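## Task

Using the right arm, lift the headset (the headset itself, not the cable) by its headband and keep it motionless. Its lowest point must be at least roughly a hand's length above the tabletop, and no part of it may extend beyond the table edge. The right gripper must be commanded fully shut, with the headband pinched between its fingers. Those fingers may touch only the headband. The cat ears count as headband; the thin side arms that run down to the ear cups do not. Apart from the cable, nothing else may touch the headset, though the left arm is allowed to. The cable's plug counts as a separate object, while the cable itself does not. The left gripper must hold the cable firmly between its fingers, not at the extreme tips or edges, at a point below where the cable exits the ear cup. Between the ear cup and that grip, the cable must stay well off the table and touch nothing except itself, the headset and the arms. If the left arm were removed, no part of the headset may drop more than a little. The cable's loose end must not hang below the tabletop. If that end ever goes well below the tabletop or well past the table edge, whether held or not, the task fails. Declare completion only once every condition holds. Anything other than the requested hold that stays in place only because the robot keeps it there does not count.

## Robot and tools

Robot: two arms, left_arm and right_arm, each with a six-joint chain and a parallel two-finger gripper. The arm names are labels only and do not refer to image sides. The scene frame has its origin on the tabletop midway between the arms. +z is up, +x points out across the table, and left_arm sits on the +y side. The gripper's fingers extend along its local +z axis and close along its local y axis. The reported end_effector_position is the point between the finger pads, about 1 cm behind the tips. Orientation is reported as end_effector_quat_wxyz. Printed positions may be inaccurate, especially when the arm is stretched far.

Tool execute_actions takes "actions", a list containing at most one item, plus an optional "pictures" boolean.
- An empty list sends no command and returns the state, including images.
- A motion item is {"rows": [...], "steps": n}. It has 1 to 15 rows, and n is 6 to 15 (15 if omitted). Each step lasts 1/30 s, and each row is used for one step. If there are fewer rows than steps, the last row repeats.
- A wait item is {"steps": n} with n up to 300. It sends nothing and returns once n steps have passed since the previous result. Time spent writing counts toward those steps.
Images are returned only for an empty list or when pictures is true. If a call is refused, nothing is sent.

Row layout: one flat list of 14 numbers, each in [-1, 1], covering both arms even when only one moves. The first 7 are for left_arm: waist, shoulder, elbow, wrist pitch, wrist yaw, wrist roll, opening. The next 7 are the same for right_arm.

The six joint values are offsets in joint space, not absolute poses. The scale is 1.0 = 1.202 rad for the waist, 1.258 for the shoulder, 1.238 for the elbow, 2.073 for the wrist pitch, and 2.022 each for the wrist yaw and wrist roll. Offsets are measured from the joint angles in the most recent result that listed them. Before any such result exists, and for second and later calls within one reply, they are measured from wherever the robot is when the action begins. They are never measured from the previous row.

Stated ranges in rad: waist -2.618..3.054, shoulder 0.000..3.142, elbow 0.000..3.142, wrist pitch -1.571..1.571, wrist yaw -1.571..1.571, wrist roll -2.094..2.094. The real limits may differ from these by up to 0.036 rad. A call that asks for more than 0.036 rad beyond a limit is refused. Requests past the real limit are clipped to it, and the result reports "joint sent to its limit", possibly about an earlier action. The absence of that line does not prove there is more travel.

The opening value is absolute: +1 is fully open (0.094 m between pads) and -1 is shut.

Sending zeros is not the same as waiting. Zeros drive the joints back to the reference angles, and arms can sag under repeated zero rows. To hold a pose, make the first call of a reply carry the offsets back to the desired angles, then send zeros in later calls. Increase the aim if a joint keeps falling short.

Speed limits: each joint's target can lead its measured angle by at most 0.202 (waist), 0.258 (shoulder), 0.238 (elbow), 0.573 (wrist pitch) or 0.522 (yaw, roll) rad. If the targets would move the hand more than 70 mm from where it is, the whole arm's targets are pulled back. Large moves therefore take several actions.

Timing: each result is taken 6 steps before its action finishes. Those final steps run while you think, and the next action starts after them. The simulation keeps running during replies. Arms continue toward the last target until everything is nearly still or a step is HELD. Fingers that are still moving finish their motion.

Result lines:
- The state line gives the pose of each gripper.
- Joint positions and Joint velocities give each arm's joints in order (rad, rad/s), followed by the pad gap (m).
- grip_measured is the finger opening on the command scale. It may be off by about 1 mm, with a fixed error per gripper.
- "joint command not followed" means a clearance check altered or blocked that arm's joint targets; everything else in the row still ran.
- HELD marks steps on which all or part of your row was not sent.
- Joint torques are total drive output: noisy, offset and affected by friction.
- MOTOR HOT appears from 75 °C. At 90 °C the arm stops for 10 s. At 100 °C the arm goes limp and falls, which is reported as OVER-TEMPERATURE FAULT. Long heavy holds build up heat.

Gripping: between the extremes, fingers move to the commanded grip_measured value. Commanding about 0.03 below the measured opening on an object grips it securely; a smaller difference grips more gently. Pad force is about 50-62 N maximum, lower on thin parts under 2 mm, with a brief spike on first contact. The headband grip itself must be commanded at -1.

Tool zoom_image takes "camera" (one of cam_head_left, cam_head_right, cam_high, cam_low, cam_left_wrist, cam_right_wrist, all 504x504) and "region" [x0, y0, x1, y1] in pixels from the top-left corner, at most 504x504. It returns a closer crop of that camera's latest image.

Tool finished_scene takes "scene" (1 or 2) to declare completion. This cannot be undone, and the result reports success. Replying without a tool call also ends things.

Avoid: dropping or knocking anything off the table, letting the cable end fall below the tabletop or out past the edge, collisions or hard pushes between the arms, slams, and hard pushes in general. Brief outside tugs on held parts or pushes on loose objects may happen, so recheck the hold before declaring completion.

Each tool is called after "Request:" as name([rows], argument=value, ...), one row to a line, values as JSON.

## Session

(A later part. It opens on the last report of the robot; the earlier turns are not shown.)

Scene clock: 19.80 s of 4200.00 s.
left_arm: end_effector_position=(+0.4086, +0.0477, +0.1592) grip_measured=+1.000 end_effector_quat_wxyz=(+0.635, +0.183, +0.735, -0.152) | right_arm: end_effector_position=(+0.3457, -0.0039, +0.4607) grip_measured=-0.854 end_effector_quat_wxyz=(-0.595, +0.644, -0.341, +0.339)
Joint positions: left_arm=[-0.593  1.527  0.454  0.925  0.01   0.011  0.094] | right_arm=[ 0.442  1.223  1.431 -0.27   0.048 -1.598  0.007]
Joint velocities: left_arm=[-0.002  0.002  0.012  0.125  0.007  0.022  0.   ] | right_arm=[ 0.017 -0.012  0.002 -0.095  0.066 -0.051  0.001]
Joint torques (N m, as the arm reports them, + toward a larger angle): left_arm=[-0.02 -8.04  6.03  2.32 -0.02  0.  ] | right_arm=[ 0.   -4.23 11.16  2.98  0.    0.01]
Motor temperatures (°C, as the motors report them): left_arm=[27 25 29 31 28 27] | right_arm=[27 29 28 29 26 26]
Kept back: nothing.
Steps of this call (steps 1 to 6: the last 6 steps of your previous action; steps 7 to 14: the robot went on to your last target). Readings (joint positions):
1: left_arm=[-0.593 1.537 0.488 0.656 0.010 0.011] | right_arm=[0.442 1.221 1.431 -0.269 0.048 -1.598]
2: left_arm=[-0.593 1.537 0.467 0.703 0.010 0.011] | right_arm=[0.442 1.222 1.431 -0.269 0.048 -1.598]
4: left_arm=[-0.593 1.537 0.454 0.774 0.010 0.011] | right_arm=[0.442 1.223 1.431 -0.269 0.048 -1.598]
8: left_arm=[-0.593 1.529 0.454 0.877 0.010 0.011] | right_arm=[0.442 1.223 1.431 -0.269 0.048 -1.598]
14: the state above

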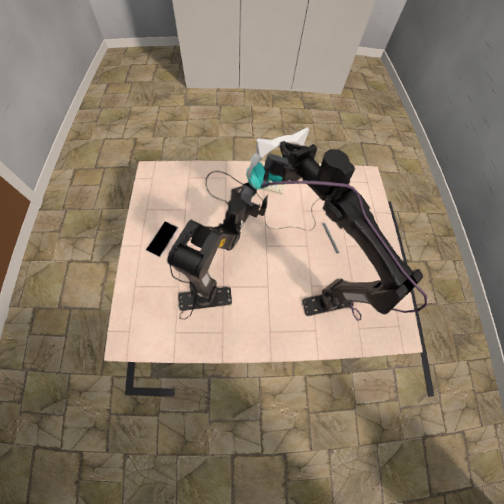

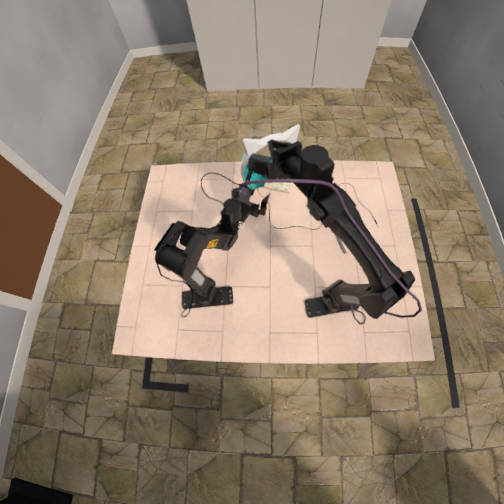

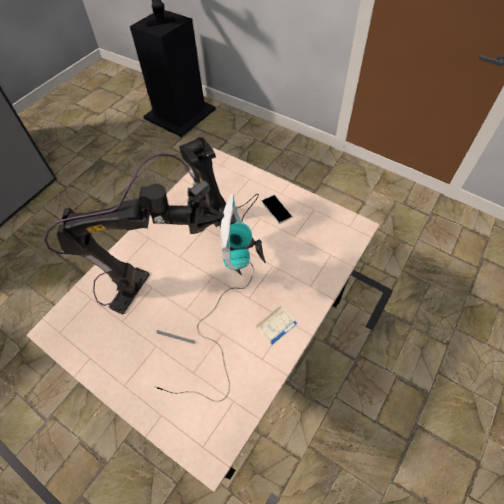

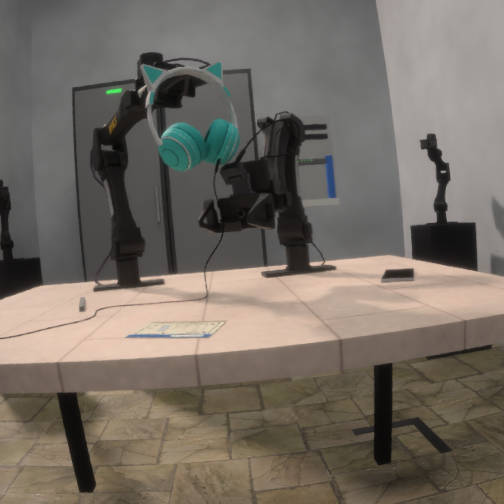

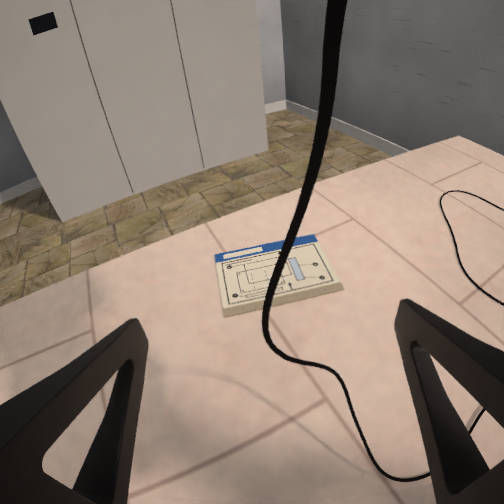

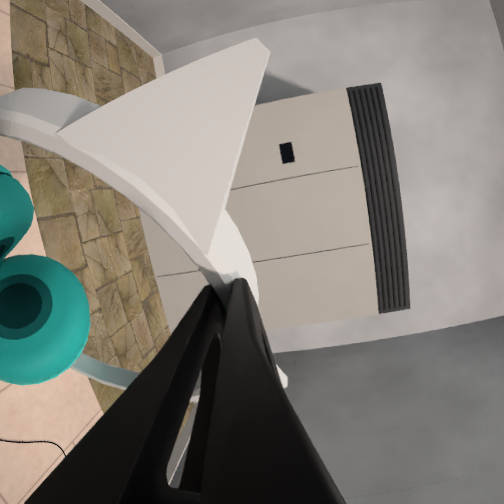

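Request:
execute_actions([
  {"rows":[[0,0.03,0.05,0.015,0,0,1,0,0,0.03,0.035,0,0,-1],[0,0.05,0.08,0.015,0,0,1,0,0,0.03,0.035,0,0,-1],[0,0.07,0.105,0.015,0,0,1,0,0,0.03,0.035,0,0,-1]],"steps":10},
])

Request:
execute_actions([
  {"rows":[[0,0,0.02,0.015,0,0,0.3,0,0,0,0,0,0,-1],[0,0,0.02,0.015,0,0,-0.2,0,0,0,0,0,0,-1],[0,0,0.02,0.015,0,0,-0.6,0,0,0,0,0,0,-1]],"steps":15},
], pictures=true)

Scene clock: 20.33 s of 4200.00 s.
left_arm: end_effector_position=(+0.4237, +0.0401, +0.1627) grip_measured=+1.000 end_effector_quat_wxyz=(+0.640, +0.182, +0.731, -0.153) | right_arm: end_effector_position=(+0.3463, -0.0048, +0.4619) grip_measured=-0.854 end_effector_quat_wxyz=(-0.594, +0.642, -0.340, +0.344)
Joint positions: left_arm=[-0.593  1.588  0.517  0.936  0.01   0.011  0.094] | right_arm=[ 0.442  1.223  1.431 -0.265  0.054 -1.605  0.007]
Joint velocities: left_arm=[ 0.012  0.613  0.681  0.066 -0.007 -0.037  0.   ] | right_arm=[-0.002 -0.002 -0.012  0.095  0.095 -0.227 -0.   ]
Joint torques (N m, as the arm reports them, + toward a larger angle): left_arm=[ 0.04 -8.23  8.85  2.5  -0.01 -0.01] | right_arm=[-0.03 -3.36 11.73  2.71 -0.37  0.22]
Motor temperatures (°C, as the motors report them): left_arm=[27 25 29 32 28 27] | right_arm=[27 29 28 29 26 26]
Steps of this call (steps 1 to 12: the robot went on to your last target; steps 13 to 16: the first 4 steps of this action). Readings (joint positions):
13: left_arm=[-0.593 1.531 0.457 0.935 0.010 0.011] | right_arm=[0.442 1.223 1.431 -0.270 0.048 -1.599]
14: left_arm=[-0.593 1.544 0.470 0.936 0.010 0.011] | right_arm=[0.442 1.223 1.431 -0.270 0.048 -1.599]
16: the state above

Scene clock: 20.83 s of 4200.00 s.
left_arm: end_effector_position=(+0.4309, +0.0364, +0.1642) grip_measured=-0.597 end_effector_quat_wxyz=(+0.641, +0.182, +0.730, -0.153) | right_arm: end_effector_position=(+0.3490, -0.0092, +0.4622) grip_measured=-0.854 end_effector_quat_wxyz=(-0.586, +0.640, -0.343, +0.359)
Joint positions: left_arm=[-0.593  1.615  0.549  0.935  0.01   0.011  0.019] | right_arm=[ 0.442  1.223  1.431 -0.264  0.083 -1.623  0.007]
Joint velocities: left_arm=[-0.007  0.022 -0.002 -0.007  0.051  0.007 -0.002] | right_arm=[-0.007 -0.007 -0.002 -0.007 -0.066  0.037 -0.   ]
Joint torques (N m, as the arm reports them, + toward a larger angle): left_arm=[-0.03 -7.61  8.8   2.65 -0.03  0.02] | right_arm=[-0.05 -3.44  8.21  2.17 -0.14  0.08]
Motor temperatures (°C, as the motors report them): left_arm=[27 26 29 32 28 27] | right_arm=[27 29 28 29 26 26]
Steps of this call (steps 1 to 6: the last 6 steps of your previous action; steps 7 to 15: the first 9 steps of this action, its rows measured from where the robot was after step 6). Readings (joint positions):
6: left_arm=[-0.593 1.615 0.549 0.936 0.010 0.011] | right_arm=[0.442 1.223 1.431 -0.257 0.070 -1.616]
7: left_arm=[-0.593 1.615 0.549 0.936 0.010 0.011] | right_arm=[0.442 1.223 1.431 -0.260 0.073 -1.619]
8: left_arm=[-0.593 1.615 0.549 0.936 0.010 0.011] | right_arm=[0.442 1.223 1.431 -0.262 0.076 -1.621]
10: left_arm=[-0.593 1.615 0.549 0.935 0.010 0.011] | right_arm=[0.442 1.223 1.431 -0.263 0.081 -1.623]
14: left_arm=[-0.593 1.615 0.549 0.935 0.010 0.011] | right_arm=[0.442 1.223 1.431 -0.264 0.083 -1.623]
15: the state above

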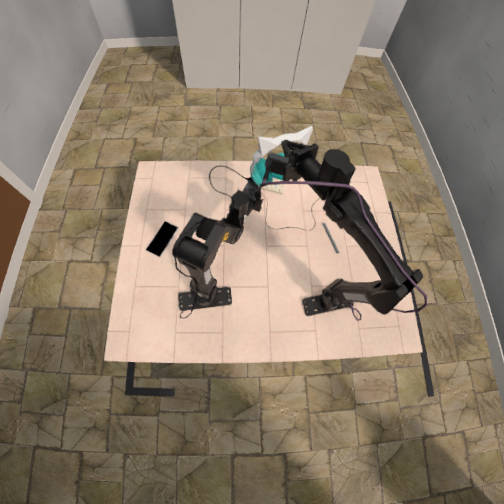

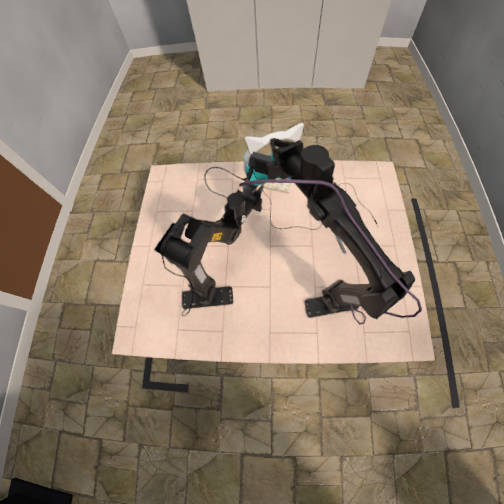

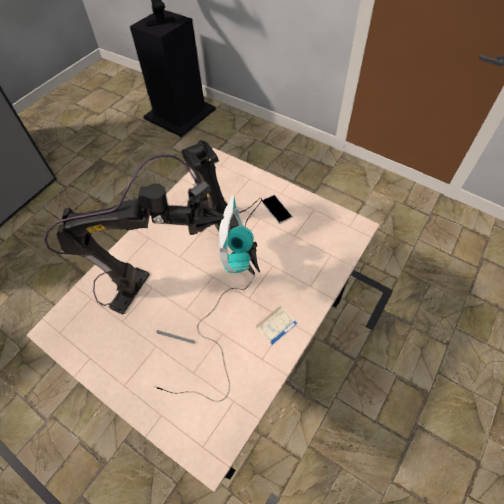

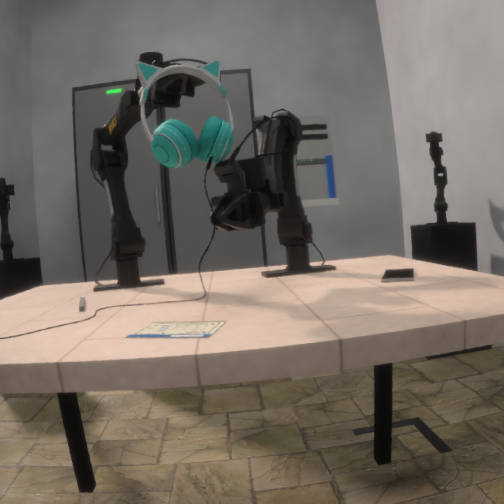

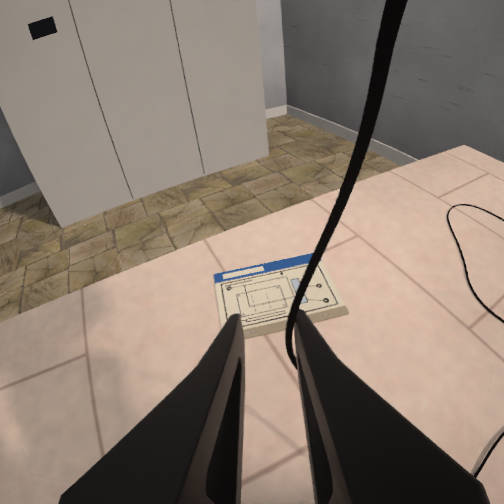

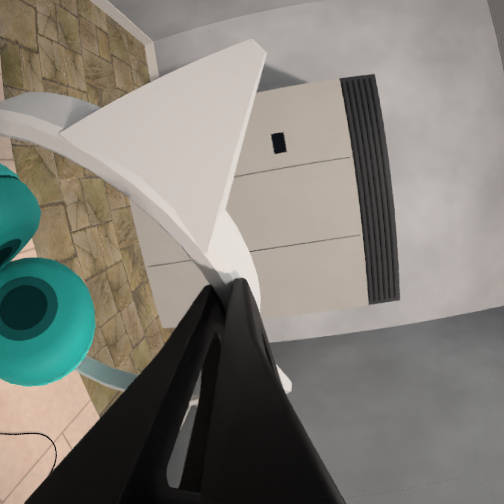

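Request:
execute_actions([
  {"rows":[[0,0.0,0.02,0.015,0,0,0.3,0,-0.01,0.04,0.035,-0.02,0,-1],[0,0.05,0,0.04,0,0,0.3,0,-0.02,0.05,0.035,-0.03,0,-1],[0,0.1,0,0.07,0,0,0.3,0,-0.03,0.05,0.035,-0.03,0.015,-1],[0,0.14,0,0.1,0,0,0.3,0,-0.03,0.05,0.035,-0.03,0.015,-1],[0,0.18,0.01,0.13,0,0,0.3,0,-0.03,0.05,0.035,-0.03,0.015,-1],[0,0.2,0.03,0.14,0,0,0.3,0,-0.03,0.05,0.035,-0.03,0.015,-1]],"steps":12},
])

Request:
execute_actions([
  {"steps":12},
], pictures=true)

Scene clock: 21.73 s of 4200.00 s.
left_arm: end_effector_position=(+0.4406, +0.0315, +0.1358) grip_measured=+0.296 end_effector_quat_wxyz=(+0.643, +0.181, +0.728, -0.154) | right_arm: end_effector_position=(+0.3445, -0.0049, +0.4698) grip_measured=-0.855 end_effector_quat_wxyz=(+0.599, -0.640, +0.333, -0.348)
Joint positions: left_arm=[-0.593  1.776  0.551  1.099  0.01   0.011  0.061] | right_arm=[ 0.442  1.223  1.447 -0.265  0.049 -1.615  0.007]
Joint velocities: left_arm=[-0.007  1.477  0.071  0.872  0.022 -0.022  0.005] | right_arm=[ 0.002 -0.007  0.017 -0.007 -0.271  0.154 -0.001]
Joint torques (N m, as the arm reports them, + toward a larger angle): left_arm=[ 0.02 -8.37  8.56  2.27 -0.03  0.  ] | right_arm=[-0.04 -6.42 12.31  2.9   0.09  0.08]
Motor temperatures (°C, as the motors report them): left_arm=[27 26 29 32 28 27] | right_arm=[27 29 28 29 26 26]
Steps of this call (steps 1 to 6: the last 6 steps of your previous action; steps 7 to 15: the robot went on to your last target; steps 16 to 21: nothing new was sent; steps 22 to 27: the first 6 steps of this action). Readings (joint positions):
22: left_arm=[-0.593 1.615 0.549 0.935 0.010 0.011] | right_arm=[0.442 1.223 1.433 -0.263 0.082 -1.624]
23: left_arm=[-0.593 1.622 0.549 0.946 0.010 0.011] | right_arm=[0.442 1.223 1.436 -0.263 0.076 -1.626]
25: left_arm=[-0.593 1.679 0.549 1.022 0.010 0.011] | right_arm=[0.442 1.223 1.443 -0.265 0.064 -1.623]
27: the state above

Scene clock: 22.13 s of 4200.00 s.
left_arm: end_effector_position=(+0.4449, +0.0293, +0.1151) grip_measured=+0.298 end_effector_quat_wxyz=(+0.643, +0.181, +0.728, -0.154) | right_arm: end_effector_position=(+0.3424, -0.0021, +0.4690) grip_measured=-0.855 end_effector_quat_wxyz=(+0.603, -0.643, +0.330, -0.339)
Joint positions: left_arm=[-0.593  1.884  0.554  1.205  0.01   0.011  0.061] | right_arm=[ 0.442  1.223  1.448 -0.269  0.029 -1.607  0.007]
Joint velocities: left_arm=[-0.007 -0.017  0.002  0.139  0.007 -0.007 -0.001] | right_arm=[ 0.012 -0.002  0.007  0.007 -0.095  0.022 -0.   ]
Joint torques (N m, as the arm reports them, + toward a larger angle): left_arm=[ -0.01 -10.73   8.08   2.34  -0.02   0.  ] | right_arm=[-0.08 -6.38 12.52  3.   -0.04  0.14]
Motor temperatures (°C, as the motors report them): left_arm=[27 26 29 32 28 27] | right_arm=[27 29 28 29 26 26]
Kept back: nothing.
Steps of this call (steps 1 to 6: the last 6 steps of your previous action; steps 7 to 12: the robot went on to your last target). Readings (joint positions):
1: left_arm=[-0.593 1.821 0.554 1.120 0.010 0.011] | right_arm=[0.442 1.223 1.448 -0.265 0.042 -1.612]
2: left_arm=[-0.593 1.854 0.554 1.129 0.010 0.011] | right_arm=[0.442 1.223 1.448 -0.265 0.038 -1.610]
4: left_arm=[-0.593 1.883 0.554 1.137 0.010 0.011] | right_arm=[0.442 1.223 1.448 -0.267 0.034 -1.608]
8: left_arm=[-0.593 1.884 0.554 1.183 0.010 0.011] | right_arm=[0.442 1.223 1.448 -0.269 0.031 -1.608]
12: the state above

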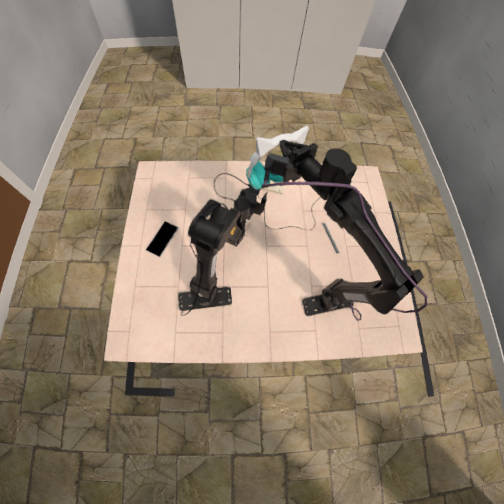

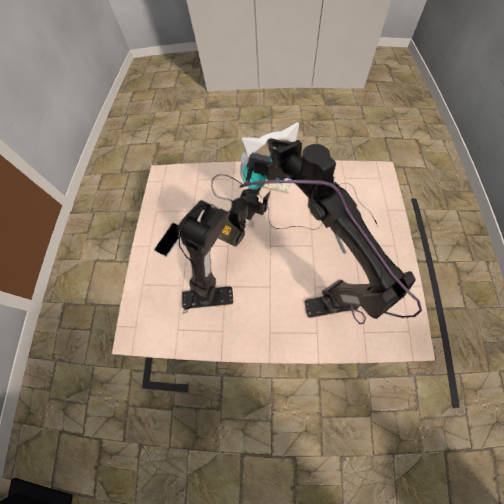

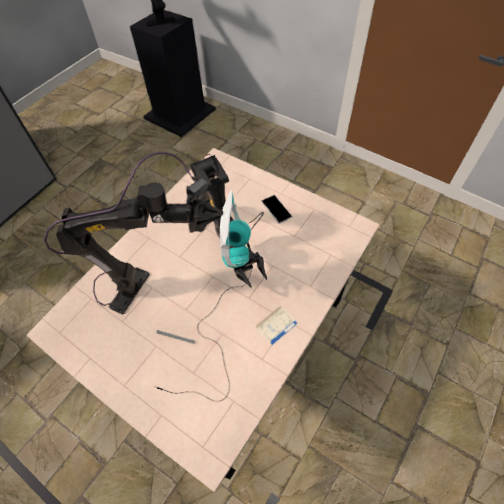

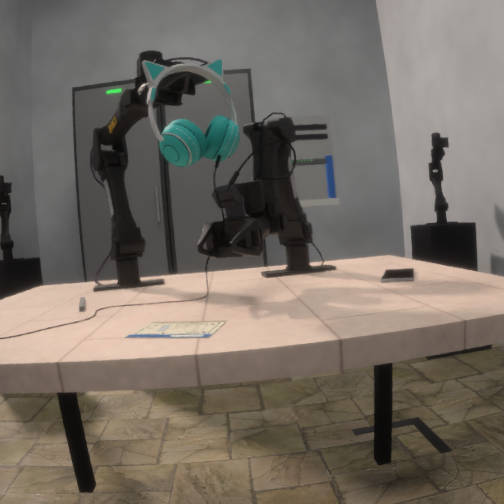

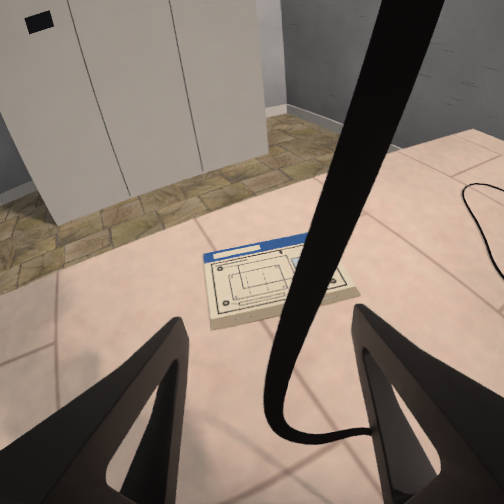

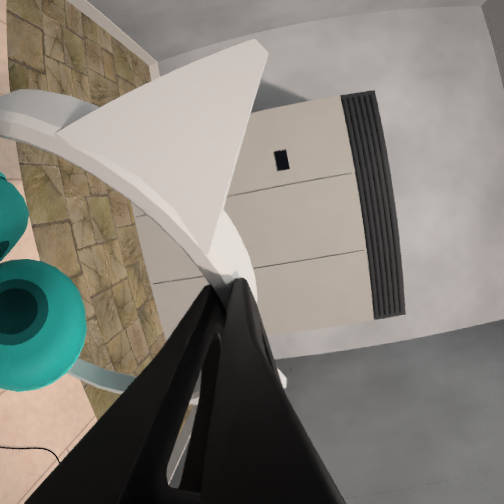

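Request:
execute_actions([
  {"rows":[[0,0,0.02,0.015,0,0,-0.2,0,0,0.025,0.035,0,0,-1],[0,0,0.02,0.015,0,0,-0.6,0,0,0.025,0.035,0,0,-1],[0,0,0.02,0.015,0,0,-0.85,0,0,0.025,0.035,0,0,-1],[0,0,0.02,0.015,0,0,-0.97,0,0,0.025,0.035,0,0,-1]],"steps":12},
])

Request:
execute_actions([
  {"steps":12},
], pictures=true)

Scene clock: 22.63 s of 4200.00 s.
left_arm: end_effector_position=(+0.4454, +0.0291, +0.1200) grip_measured=-0.956 end_effector_quat_wxyz=(+0.651, +0.180, +0.721, -0.155) | right_arm: end_effector_position=(+0.3424, -0.0020, +0.4680) grip_measured=-0.855 end_effector_quat_wxyz=(+0.601, -0.644, +0.331, -0.338)
Joint positions: left_arm=[-0.593  1.884  0.554  1.225  0.01   0.011  0.002] | right_arm=[ 0.442  1.223  1.448 -0.274  0.029 -1.607  0.007]
Joint velocities: left_arm=[-0.002 -0.002  0.017  0.081 -0.022 -0.007 -0.025] | right_arm=[ 0.007 -0.012 -0.012 -0.051  0.051 -0.007 -0.001]
Joint torques (N m, as the arm reports them, + toward a larger angle): left_arm=[-0.02 -9.04  7.39  2.36 -0.02  0.  ] | right_arm=[-0.02 -3.39 11.16  2.97  0.04  0.02]
Motor temperatures (°C, as the motors report them): left_arm=[27 26 29 32 28 27] | right_arm=[27 29 28 29 26 26]
Steps of this call (steps 1 to 9: the robot went on to your last target; steps 10 to 15: the first 6 steps of this action). Readings (joint positions):
10: left_arm=[-0.593 1.884 0.554 1.217 0.010 0.011] | right_arm=[0.442 1.223 1.448 -0.270 0.029 -1.607]
11: left_arm=[-0.593 1.884 0.554 1.219 0.010 0.011] | right_arm=[0.442 1.223 1.448 -0.271 0.029 -1.607]
13: left_arm=[-0.593 1.884 0.554 1.223 0.010 0.011] | right_arm=[0.442 1.223 1.448 -0.272 0.029 -1.607]
15: the state above

Scene clock: 23.03 s of 4200.00 s.
left_arm: end_effector_position=(+0.4454, +0.0291, +0.1206) grip_measured=-0.968 end_effector_quat_wxyz=(+0.651, +0.179, +0.721, -0.156) | right_arm: end_effector_position=(+0.3424, -0.0020, +0.4679) grip_measured=-0.855 end_effector_quat_wxyz=(+0.601, -0.644, +0.331, -0.338)
Joint positions: left_arm=[-0.593  1.884  0.554  1.227  0.01   0.011  0.001] | right_arm=[ 0.442  1.223  1.448 -0.274  0.029 -1.607  0.007]
Joint velocities: left_arm=[-0.017 -0.012  0.017 -0.095  0.037 -0.022 -0.001] | right_arm=[-0.002  0.007 -0.012 -0.022 -0.007 -0.037 -0.001]
Joint torques (N m, as the arm reports them, + toward a larger angle): left_arm=[ 0.01 -9.08  7.42  2.36 -0.02  0.  ] | right_arm=[-0.04 -3.38 11.12  2.96  0.04  0.03]
Motor temperatures (°C, as the motors report them): left_arm=[27 26 29 33 28 27] | right_arm=[27 29 28 29 26 26]
Kept back: nothing.
Steps of this call (steps 1 to 6: the last 6 steps of your previous action; steps 7 to 12: the robot went on to your last target). Readings (joint positions):
1: left_arm=[-0.593 1.884 0.554 1.225 0.010 0.011] | right_arm=[0.442 1.223 1.448 -0.274 0.029 -1.607]
2: left_arm=[-0.593 1.884 0.554 1.226 0.010 0.011] | right_arm=[0.442 1.223 1.448 -0.274 0.029 -1.607]
4: left_arm=[-0.593 1.884 0.554 1.226 0.010 0.011] | right_arm=[0.442 1.223 1.448 -0.274 0.029 -1.607]
8: left_arm=[-0.593 1.884 0.554 1.227 0.010 0.011] | right_arm=[0.442 1.223 1.448 -0.274 0.029 -1.607]
12: the state above

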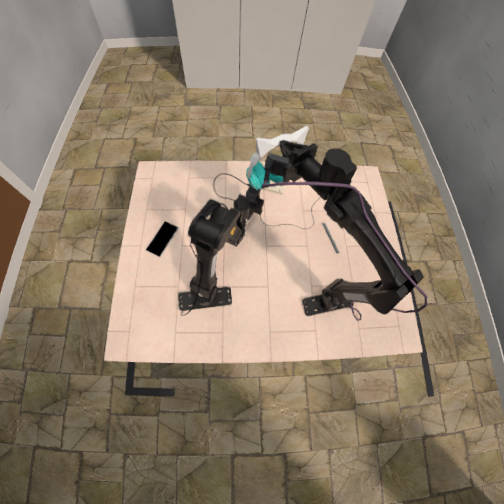

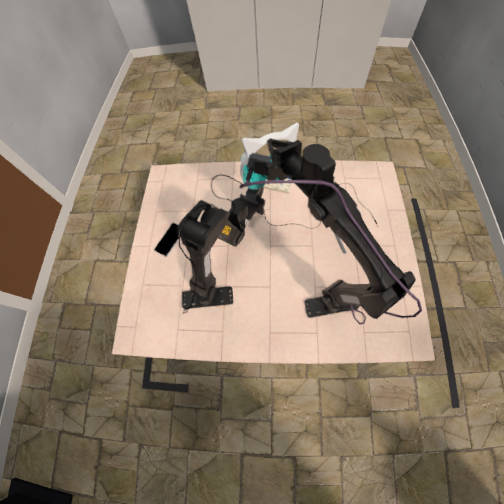

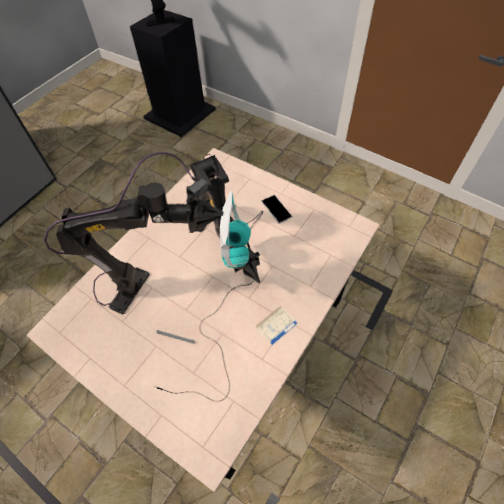

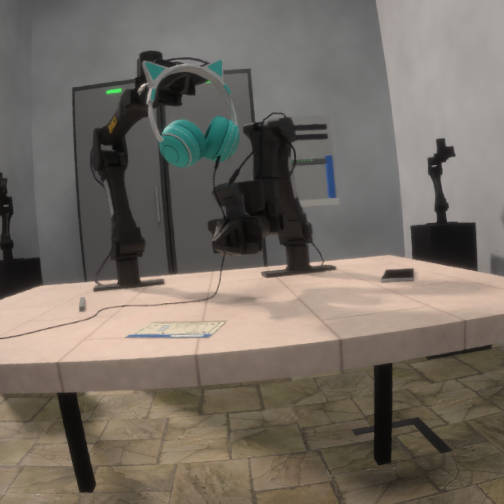

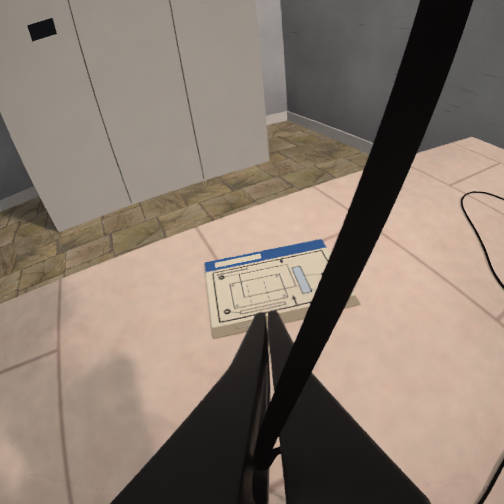

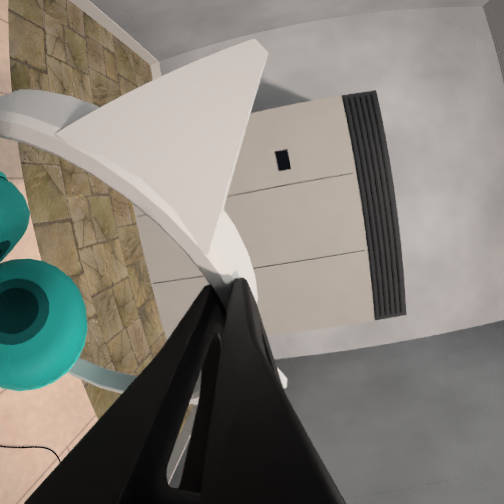

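Request:
execute_actions([
  {"rows":[[0,0,0.02,0.015,0,0,-0.2,0,0,0.025,0.035,0,0,-1],[0,0,0.02,0.015,0,0,0.2,0,0,0.025,0.035,0,0,-1],[0,0,0.02,0.015,0,0,0.2,0,0,0.025,0.035,0,0,-1],[0,-0.03,-0.03,0.02,0,0,0.2,0,0,0.025,0.035,0,0,-1],[0,-0.05,-0.06,0.025,0,0,0.2,0,0,0.025,0.035,0,0,-1],[0,-0.07,-0.09,0.03,0,0,0.2,0,0,0.025,0.035,0,0,-1]],"steps":12},
])

Request:
execute_actions([
  {"steps":12},
], pictures=true)

Scene clock: 26.63 s of 4200.00 s.
left_arm: end_effector_position=(+0.4385, +0.0326, +0.1263) grip_measured=+0.191 end_effector_quat_wxyz=(+0.658, +0.178, +0.715, -0.157) | right_arm: end_effector_position=(+0.3423, -0.0021, +0.4669) grip_measured=-0.855 end_effector_quat_wxyz=(+0.600, -0.646, +0.331, -0.337)
Joint positions: left_arm=[-0.593  1.857  0.521  1.25   0.01   0.011  0.056] | right_arm=[ 0.442  1.223  1.448 -0.278  0.029 -1.608  0.007]
Joint velocities: left_arm=[ 0.002 -0.584 -0.73   0.168 -0.037  0.022  0.014] | right_arm=[-0.007 -0.012  0.007 -0.022  0.051 -0.022 -0.001]
Joint torques (N m, as the arm reports them, + toward a larger angle): left_arm=[  0.08 -11.28   1.78   2.34  -0.04   0.02] | right_arm=[-0.01 -3.39 11.16  2.97  0.01  0.02]
Motor temperatures (°C, as the motors report them): left_arm=[27 27 29 33 28 27] | right_arm=[27 29 29 30 26 26]
Steps of this call (steps 1 to 15: the robot went on to your last target; steps 16 to 90: nothing new was sent; then 0.40 s passed at rest; steps 91 to 96: the first 6 steps of this action). Readings (joint positions):
91: left_arm=[-0.593 1.884 0.554 1.229 0.010 0.011] | right_arm=[0.442 1.223 1.448 -0.274 0.029 -1.607]
92: left_arm=[-0.593 1.884 0.554 1.233 0.010 0.011] | right_arm=[0.442 1.223 1.448 -0.275 0.029 -1.607]
94: left_arm=[-0.593 1.882 0.552 1.240 0.010 0.011] | right_arm=[0.442 1.223 1.448 -0.277 0.029 -1.607]
96: the state above

Scene clock: 27.03 s of 4200.00 s.
left_arm: end_effector_position=(+0.4255, +0.0391, +0.1318) grip_measured=+0.198 end_effector_quat_wxyz=(+0.663, +0.177, +0.710, -0.158) | right_arm: end_effector_position=(+0.3423, -0.0021, +0.4666) grip_measured=-0.855 end_effector_quat_wxyz=(+0.600, -0.646, +0.331, -0.337)
Joint positions: left_arm=[-0.593  1.811  0.461  1.28   0.01   0.011  0.056] | right_arm=[ 0.442  1.223  1.448 -0.279  0.029 -1.608  0.007]
Joint velocities: left_arm=[-0.002 -0.002  0.012 -0.051  0.022 -0.051  0.   ] | right_arm=[ 0.012  0.002  0.002 -0.081 -0.007  0.007  0.   ]
Joint torques (N m, as the arm reports them, + toward a larger angle): left_arm=[ 0.06 -9.61  3.28  2.34 -0.03  0.  ] | right_arm=[ 0.   -3.33 11.16  2.96  0.04  0.02]
Motor temperatures (°C, as the motors report them): left_arm=[27 27 29 34 28 27] | right_arm=[27 28 29 30 26 26]
Kept back: nothing.
Steps of this call (steps 1 to 6: the last 6 steps of your previous action; steps 7 to 12: the robot went on to your last target). Readings (joint positions):
1: left_arm=[-0.593 1.837 0.496 1.257 0.010 0.011] | right_arm=[0.442 1.223 1.448 -0.278 0.029 -1.608]
2: left_arm=[-0.593 1.822 0.476 1.263 0.010 0.011] | right_arm=[0.442 1.223 1.448 -0.279 0.029 -1.608]
4: left_arm=[-0.593 1.811 0.461 1.272 0.010 0.011] | right_arm=[0.442 1.223 1.448 -0.279 0.029 -1.608]
8: left_arm=[-0.593 1.811 0.461 1.278 0.010 0.011] | right_arm=[0.442 1.223 1.448 -0.279 0.029 -1.608]
12: the state above

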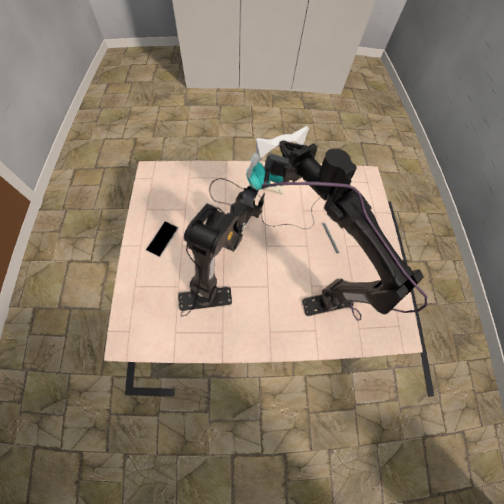

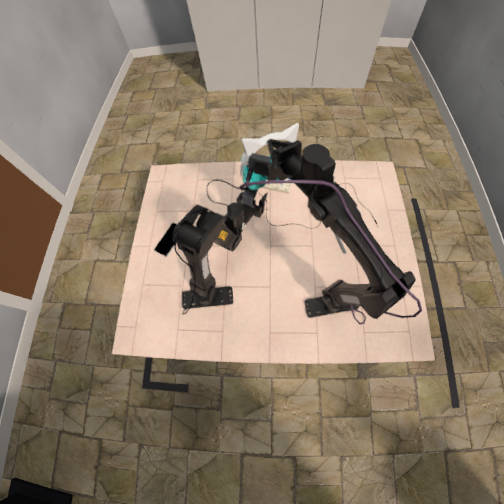

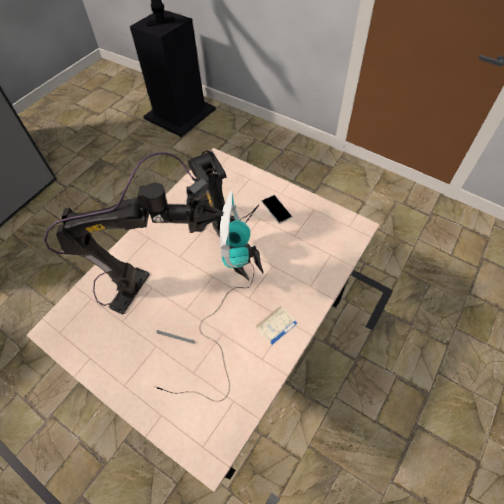

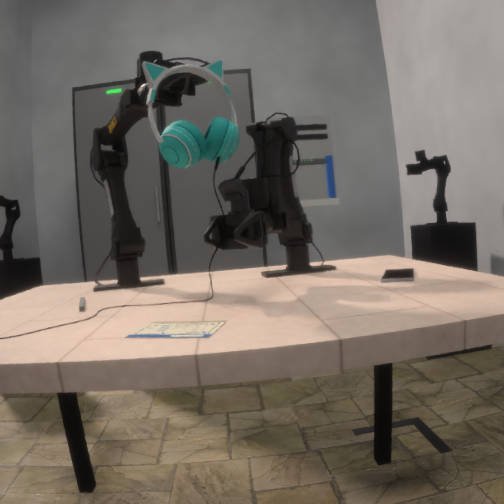

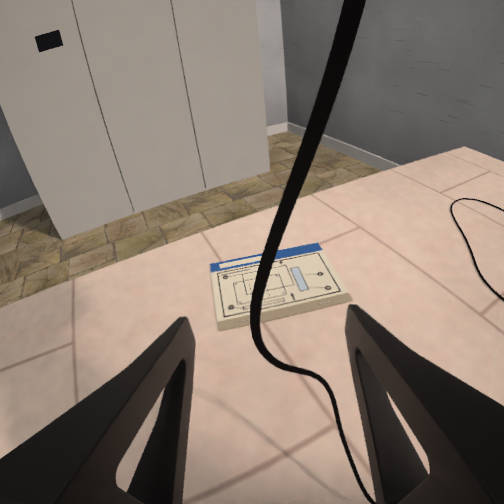

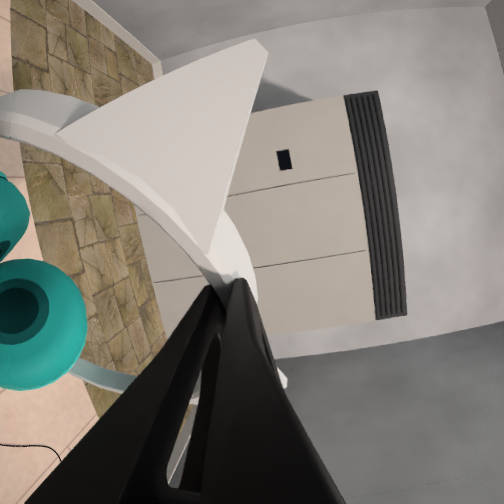

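Request:
execute_actions([
  {"rows":[[0,0.015,0.04,0.01,0,0,0.2,0,0,0.025,0.035,0,0,-1],[0,0.03,0.06,0.005,0,0,0.2,0,0,0.025,0.035,0,0,-1],[0,0.03,0.06,0.005,0,0,0.2,0,0,0.025,0.035,0,0,-1],[0,0.03,0.06,0.005,0,0,0.2,0,0,0.025,0.035,0,0,-1],[0,0.03,0.06,0.005,0,0,0.2,0,0,0.025,0.035,0,0,-1],[0,0.03,0.06,0.005,0,0,-0.2,0,0,0.025,0.035,0,0,-1],[0,0.03,0.06,0.005,0,0,-0.5,0,0,0.025,0.035,0,0,-1],[0,0.03,0.06,0.005,0,0,-0.75,0,0,0.025,0.035,0,0,-1],[0,0.03,0.06,0.005,0,0,-0.9,0,0,0.025,0.035,0,0,-1],[0,0.03,0.06,0.005,0,0,-0.98,0,0,0.025,0.035,0,0,-1]],"steps":15},
])

Request:
execute_actions([
  {"steps":14},
], pictures=true)

Scene clock: 27.73 s of 4200.00 s.
left_arm: end_effector_position=(+0.4359, +0.0339, +0.1368) grip_measured=-0.790 end_effector_quat_wxyz=(+0.671, +0.175, +0.703, -0.160) | right_arm: end_effector_position=(+0.3423, -0.0021, +0.4655) grip_measured=-0.855 end_effector_quat_wxyz=(-0.598, +0.647, -0.332, +0.336)
Joint positions: left_arm=[-0.593  1.841  0.507  1.284  0.01   0.011  0.01 ] | right_arm=[ 0.442  1.223  1.448 -0.283  0.029 -1.608  0.007]
Joint velocities: left_arm=[-0.002 -0.002 -0.022 -0.022  0.007  0.022 -0.22 ] | right_arm=[ 0.002 -0.007  0.007  0.022  0.037 -0.007 -0.001]
Joint torques (N m, as the arm reports them, + toward a larger angle): left_arm=[ 0.02 -7.87  7.64  2.32 -0.02  0.  ] | right_arm=[ 0.03 -3.43 11.05  2.97  0.02  0.01]
Motor temperatures (°C, as the motors report them): left_arm=[27 27 29 34 28 27] | right_arm=[27 28 29 30 26 26]
Steps of this call (steps 1 to 12: the robot went on to your last target; steps 13 to 21: the first 9 steps of this action). Readings (joint positions):
13: left_arm=[-0.593 1.812 0.463 1.282 0.010 0.011] | right_arm=[0.442 1.223 1.448 -0.279 0.029 -1.608]
14: left_arm=[-0.593 1.818 0.472 1.283 0.010 0.011] | right_arm=[0.442 1.223 1.448 -0.280 0.029 -1.608]
16: left_arm=[-0.593 1.835 0.496 1.283 0.010 0.011] | right_arm=[0.442 1.223 1.448 -0.281 0.029 -1.608]
20: left_arm=[-0.593 1.841 0.507 1.284 0.010 0.011] | right_arm=[0.442 1.223 1.448 -0.283 0.029 -1.608]
21: the state above

Scene clock: 28.20 s of 4200.00 s.
left_arm: end_effector_position=(+0.4359, +0.0339, +0.1368) grip_measured=-0.974 end_effector_quat_wxyz=(+0.671, +0.175, +0.703, -0.160) | right_arm: end_effector_position=(+0.3423, -0.0021, +0.4655) grip_measured=-0.855 end_effector_quat_wxyz=(-0.598, +0.647, -0.332, +0.336)
Joint positions: left_arm=[-0.593  1.841  0.507  1.284  0.01   0.011  0.001] | right_arm=[ 0.442  1.223  1.448 -0.283  0.029 -1.608  0.007]
Joint velocities: left_arm=[ 0.002 -0.012 -0.002 -0.007  0.022  0.022  0.001] | right_arm=[ 0.002  0.007  0.012 -0.022  0.022 -0.022  0.   ]
Joint torques (N m, as the arm reports them, + toward a larger angle): left_arm=[-0.04 -7.86  7.6   2.32 -0.03  0.01] | right_arm=[ 0.01 -3.34 11.14  2.96  0.03  0.01]
Motor temperatures (°C, as the motors report them): left_arm=[27 27 29 34 28 27] | right_arm=[27 28 29 31 26 26]
Kept back: nothing.
Steps of this call (steps 1 to 6: the last 6 steps of your previous action; steps 7 to 14: the robot went on to your last target). Readings (joint positions):
1: left_arm=[-0.593 1.841 0.507 1.284 0.010 0.011] | right_arm=[0.442 1.223 1.448 -0.283 0.029 -1.608]
2: left_arm=[-0.593 1.841 0.507 1.284 0.010 0.011] | right_arm=[0.442 1.223 1.448 -0.283 0.029 -1.608]
4: left_arm=[-0.593 1.841 0.507 1.284 0.010 0.011] | right_arm=[0.442 1.223 1.448 -0.283 0.029 -1.608]
8: left_arm=[-0.593 1.841 0.507 1.284 0.010 0.011] | right_arm=[0.442 1.223 1.448 -0.283 0.029 -1.608]
14: the state above

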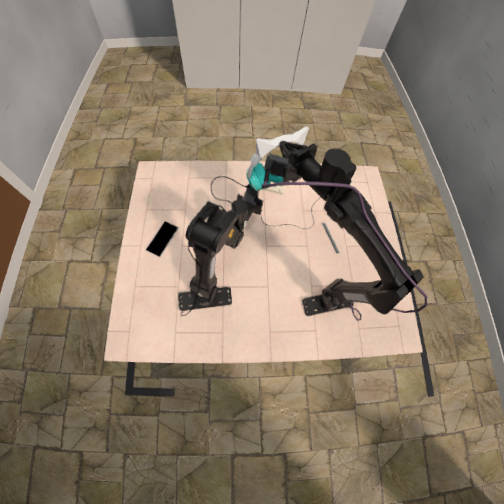

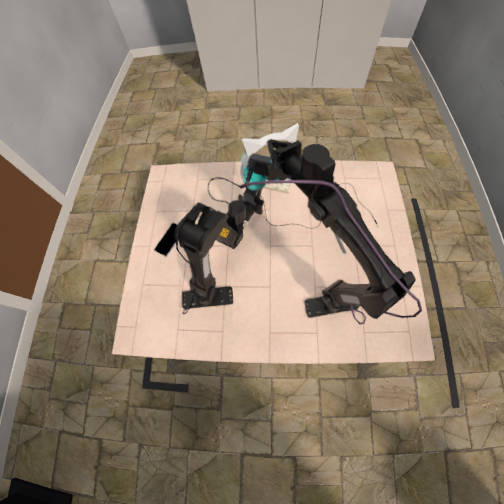

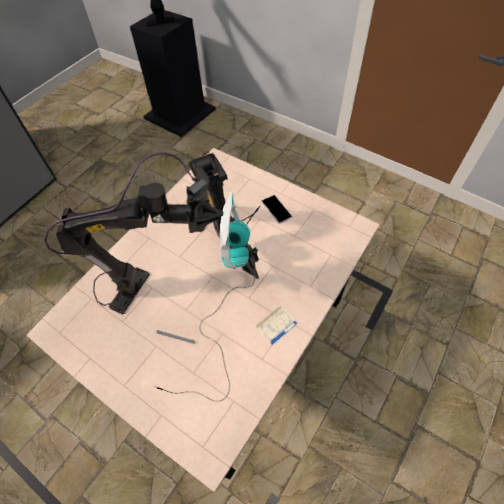

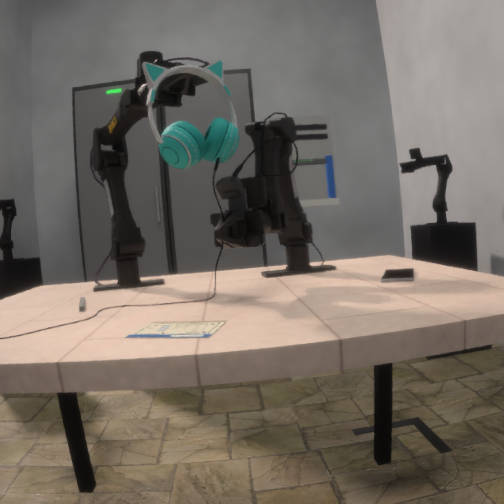

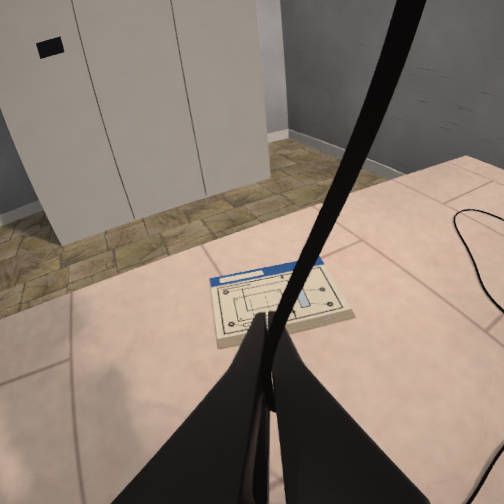

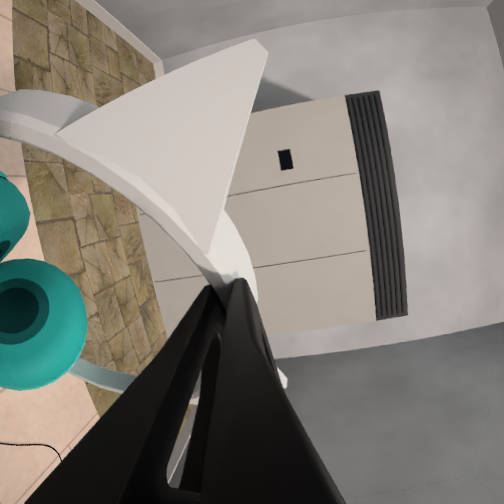

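Request:
execute_actions([
  {"rows":[[0,0,0.02,0.01,0,0,-1,0,0,0.025,0.04,0,0,-1]],"steps":15},
], pictures=true)

Request:
zoom_image(camera="cam_low", region=[140,110,320,310])

Request:
zoom_image(camera="cam_left_wrist", region=[200,280,350,504])

Scene clock: 28.87 s of 4200.00 s.
left_arm: end_effector_position=(+0.4360, +0.0338, +0.1391) grip_measured=-0.978 end_effector_quat_wxyz=(+0.674, +0.174, +0.700, -0.161) | right_arm: end_effector_position=(+0.3423, -0.0021, +0.4655) grip_measured=-0.855 end_effector_quat_wxyz=(-0.598, +0.647, -0.332, +0.337)
Joint positions: left_arm=[-0.593  1.841  0.507  1.293  0.01   0.011  0.001] | right_arm=[ 0.442  1.223  1.448 -0.283  0.029 -1.608  0.007]
Joint velocities: left_arm=[-0.002 -0.007  0.007  0.007  0.007 -0.022  0.001] | right_arm=[-0.027 -0.002 -0.012  0.022  0.051 -0.051 -0.001]
Joint torques (N m, as the arm reports them, + toward a larger angle): left_arm=[ 0.   -8.61  7.41  2.37 -0.03  0.  ] | right_arm=[-0.03 -3.42 11.16  3.03  0.02  0.03]
Motor temperatures (°C, as the motors report them): left_arm=[27 27 29 34 28 27] | right_arm=[27 28 29 31 26 26]
Steps of this call (steps 1 to 11: the robot went on to your last target; steps 12 to 20: the first 9 steps of this action). Readings (joint positions):
12: left_arm=[-0.593 1.841 0.507 1.285 0.010 0.011] | right_arm=[0.442 1.223 1.448 -0.283 0.029 -1.608]
13: left_arm=[-0.593 1.841 0.507 1.286 0.010 0.011] | right_arm=[0.442 1.223 1.448 -0.283 0.029 -1.608]
15: left_arm=[-0.593 1.841 0.507 1.290 0.010 0.011] | right_arm=[0.442 1.223 1.448 -0.283 0.029 -1.608]
19: left_arm=[-0.593 1.841 0.507 1.293 0.010 0.011] | right_arm=[0.442 1.223 1.448 -0.283 0.029 -1.608]
20: the state above

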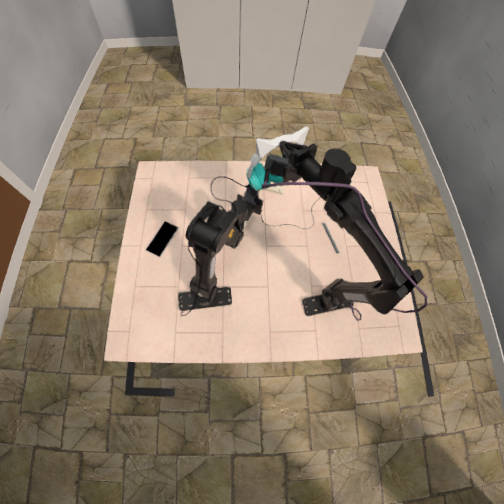

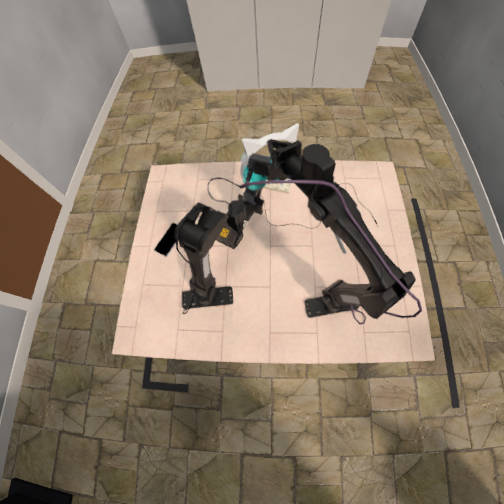

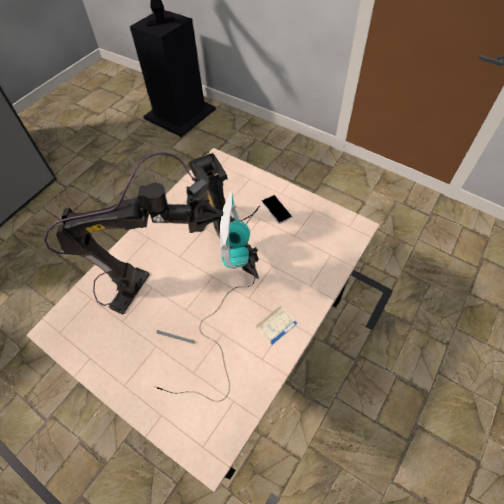

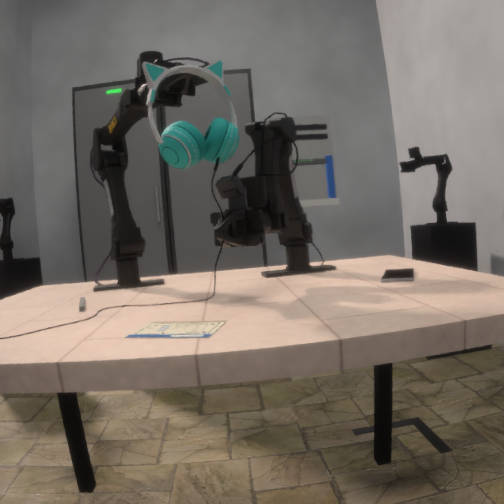

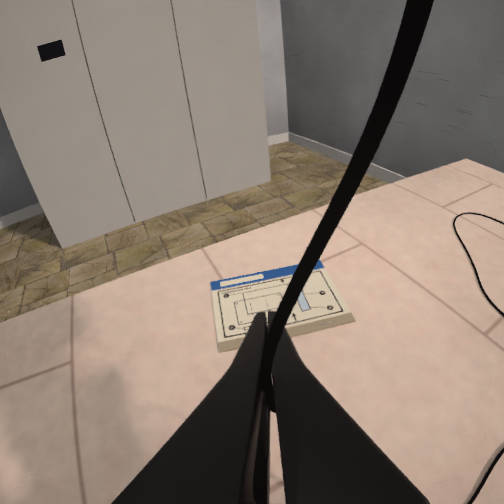

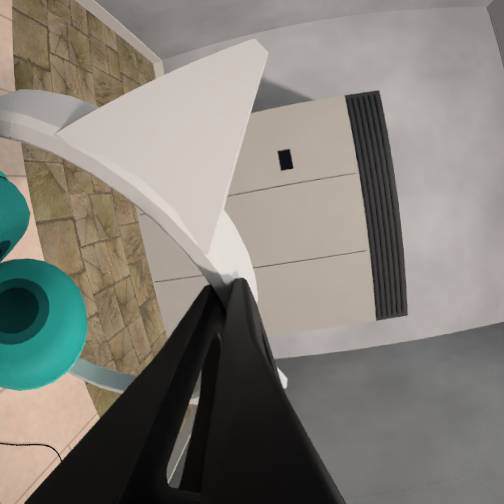

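Region (140, 110, 320, 310) of cam_low's 504x504 image, scaled by 2.520, with more detail than that image has; it fills the left 454 columns of this view, and the rest is white.

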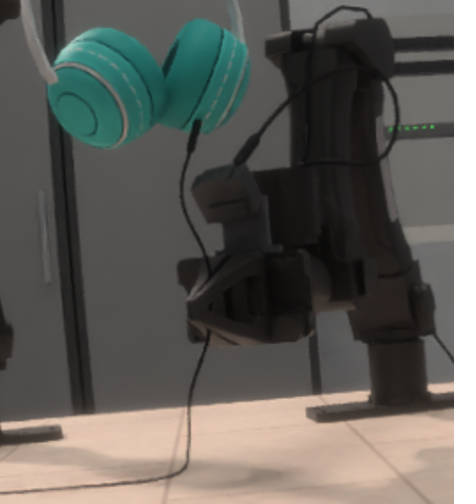

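Region (200, 280, 350, 504) of cam_left_wrist's 504x504 image, scaled by 2.250, with more detail than that image has; it fills the left 338 columns of this view, and the rest is white.

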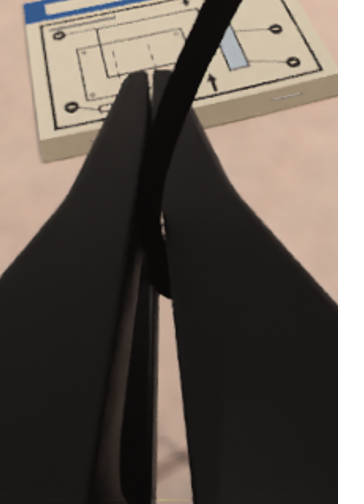

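Request:
finished_scene(scene=1)

The scene is finished: the task was done.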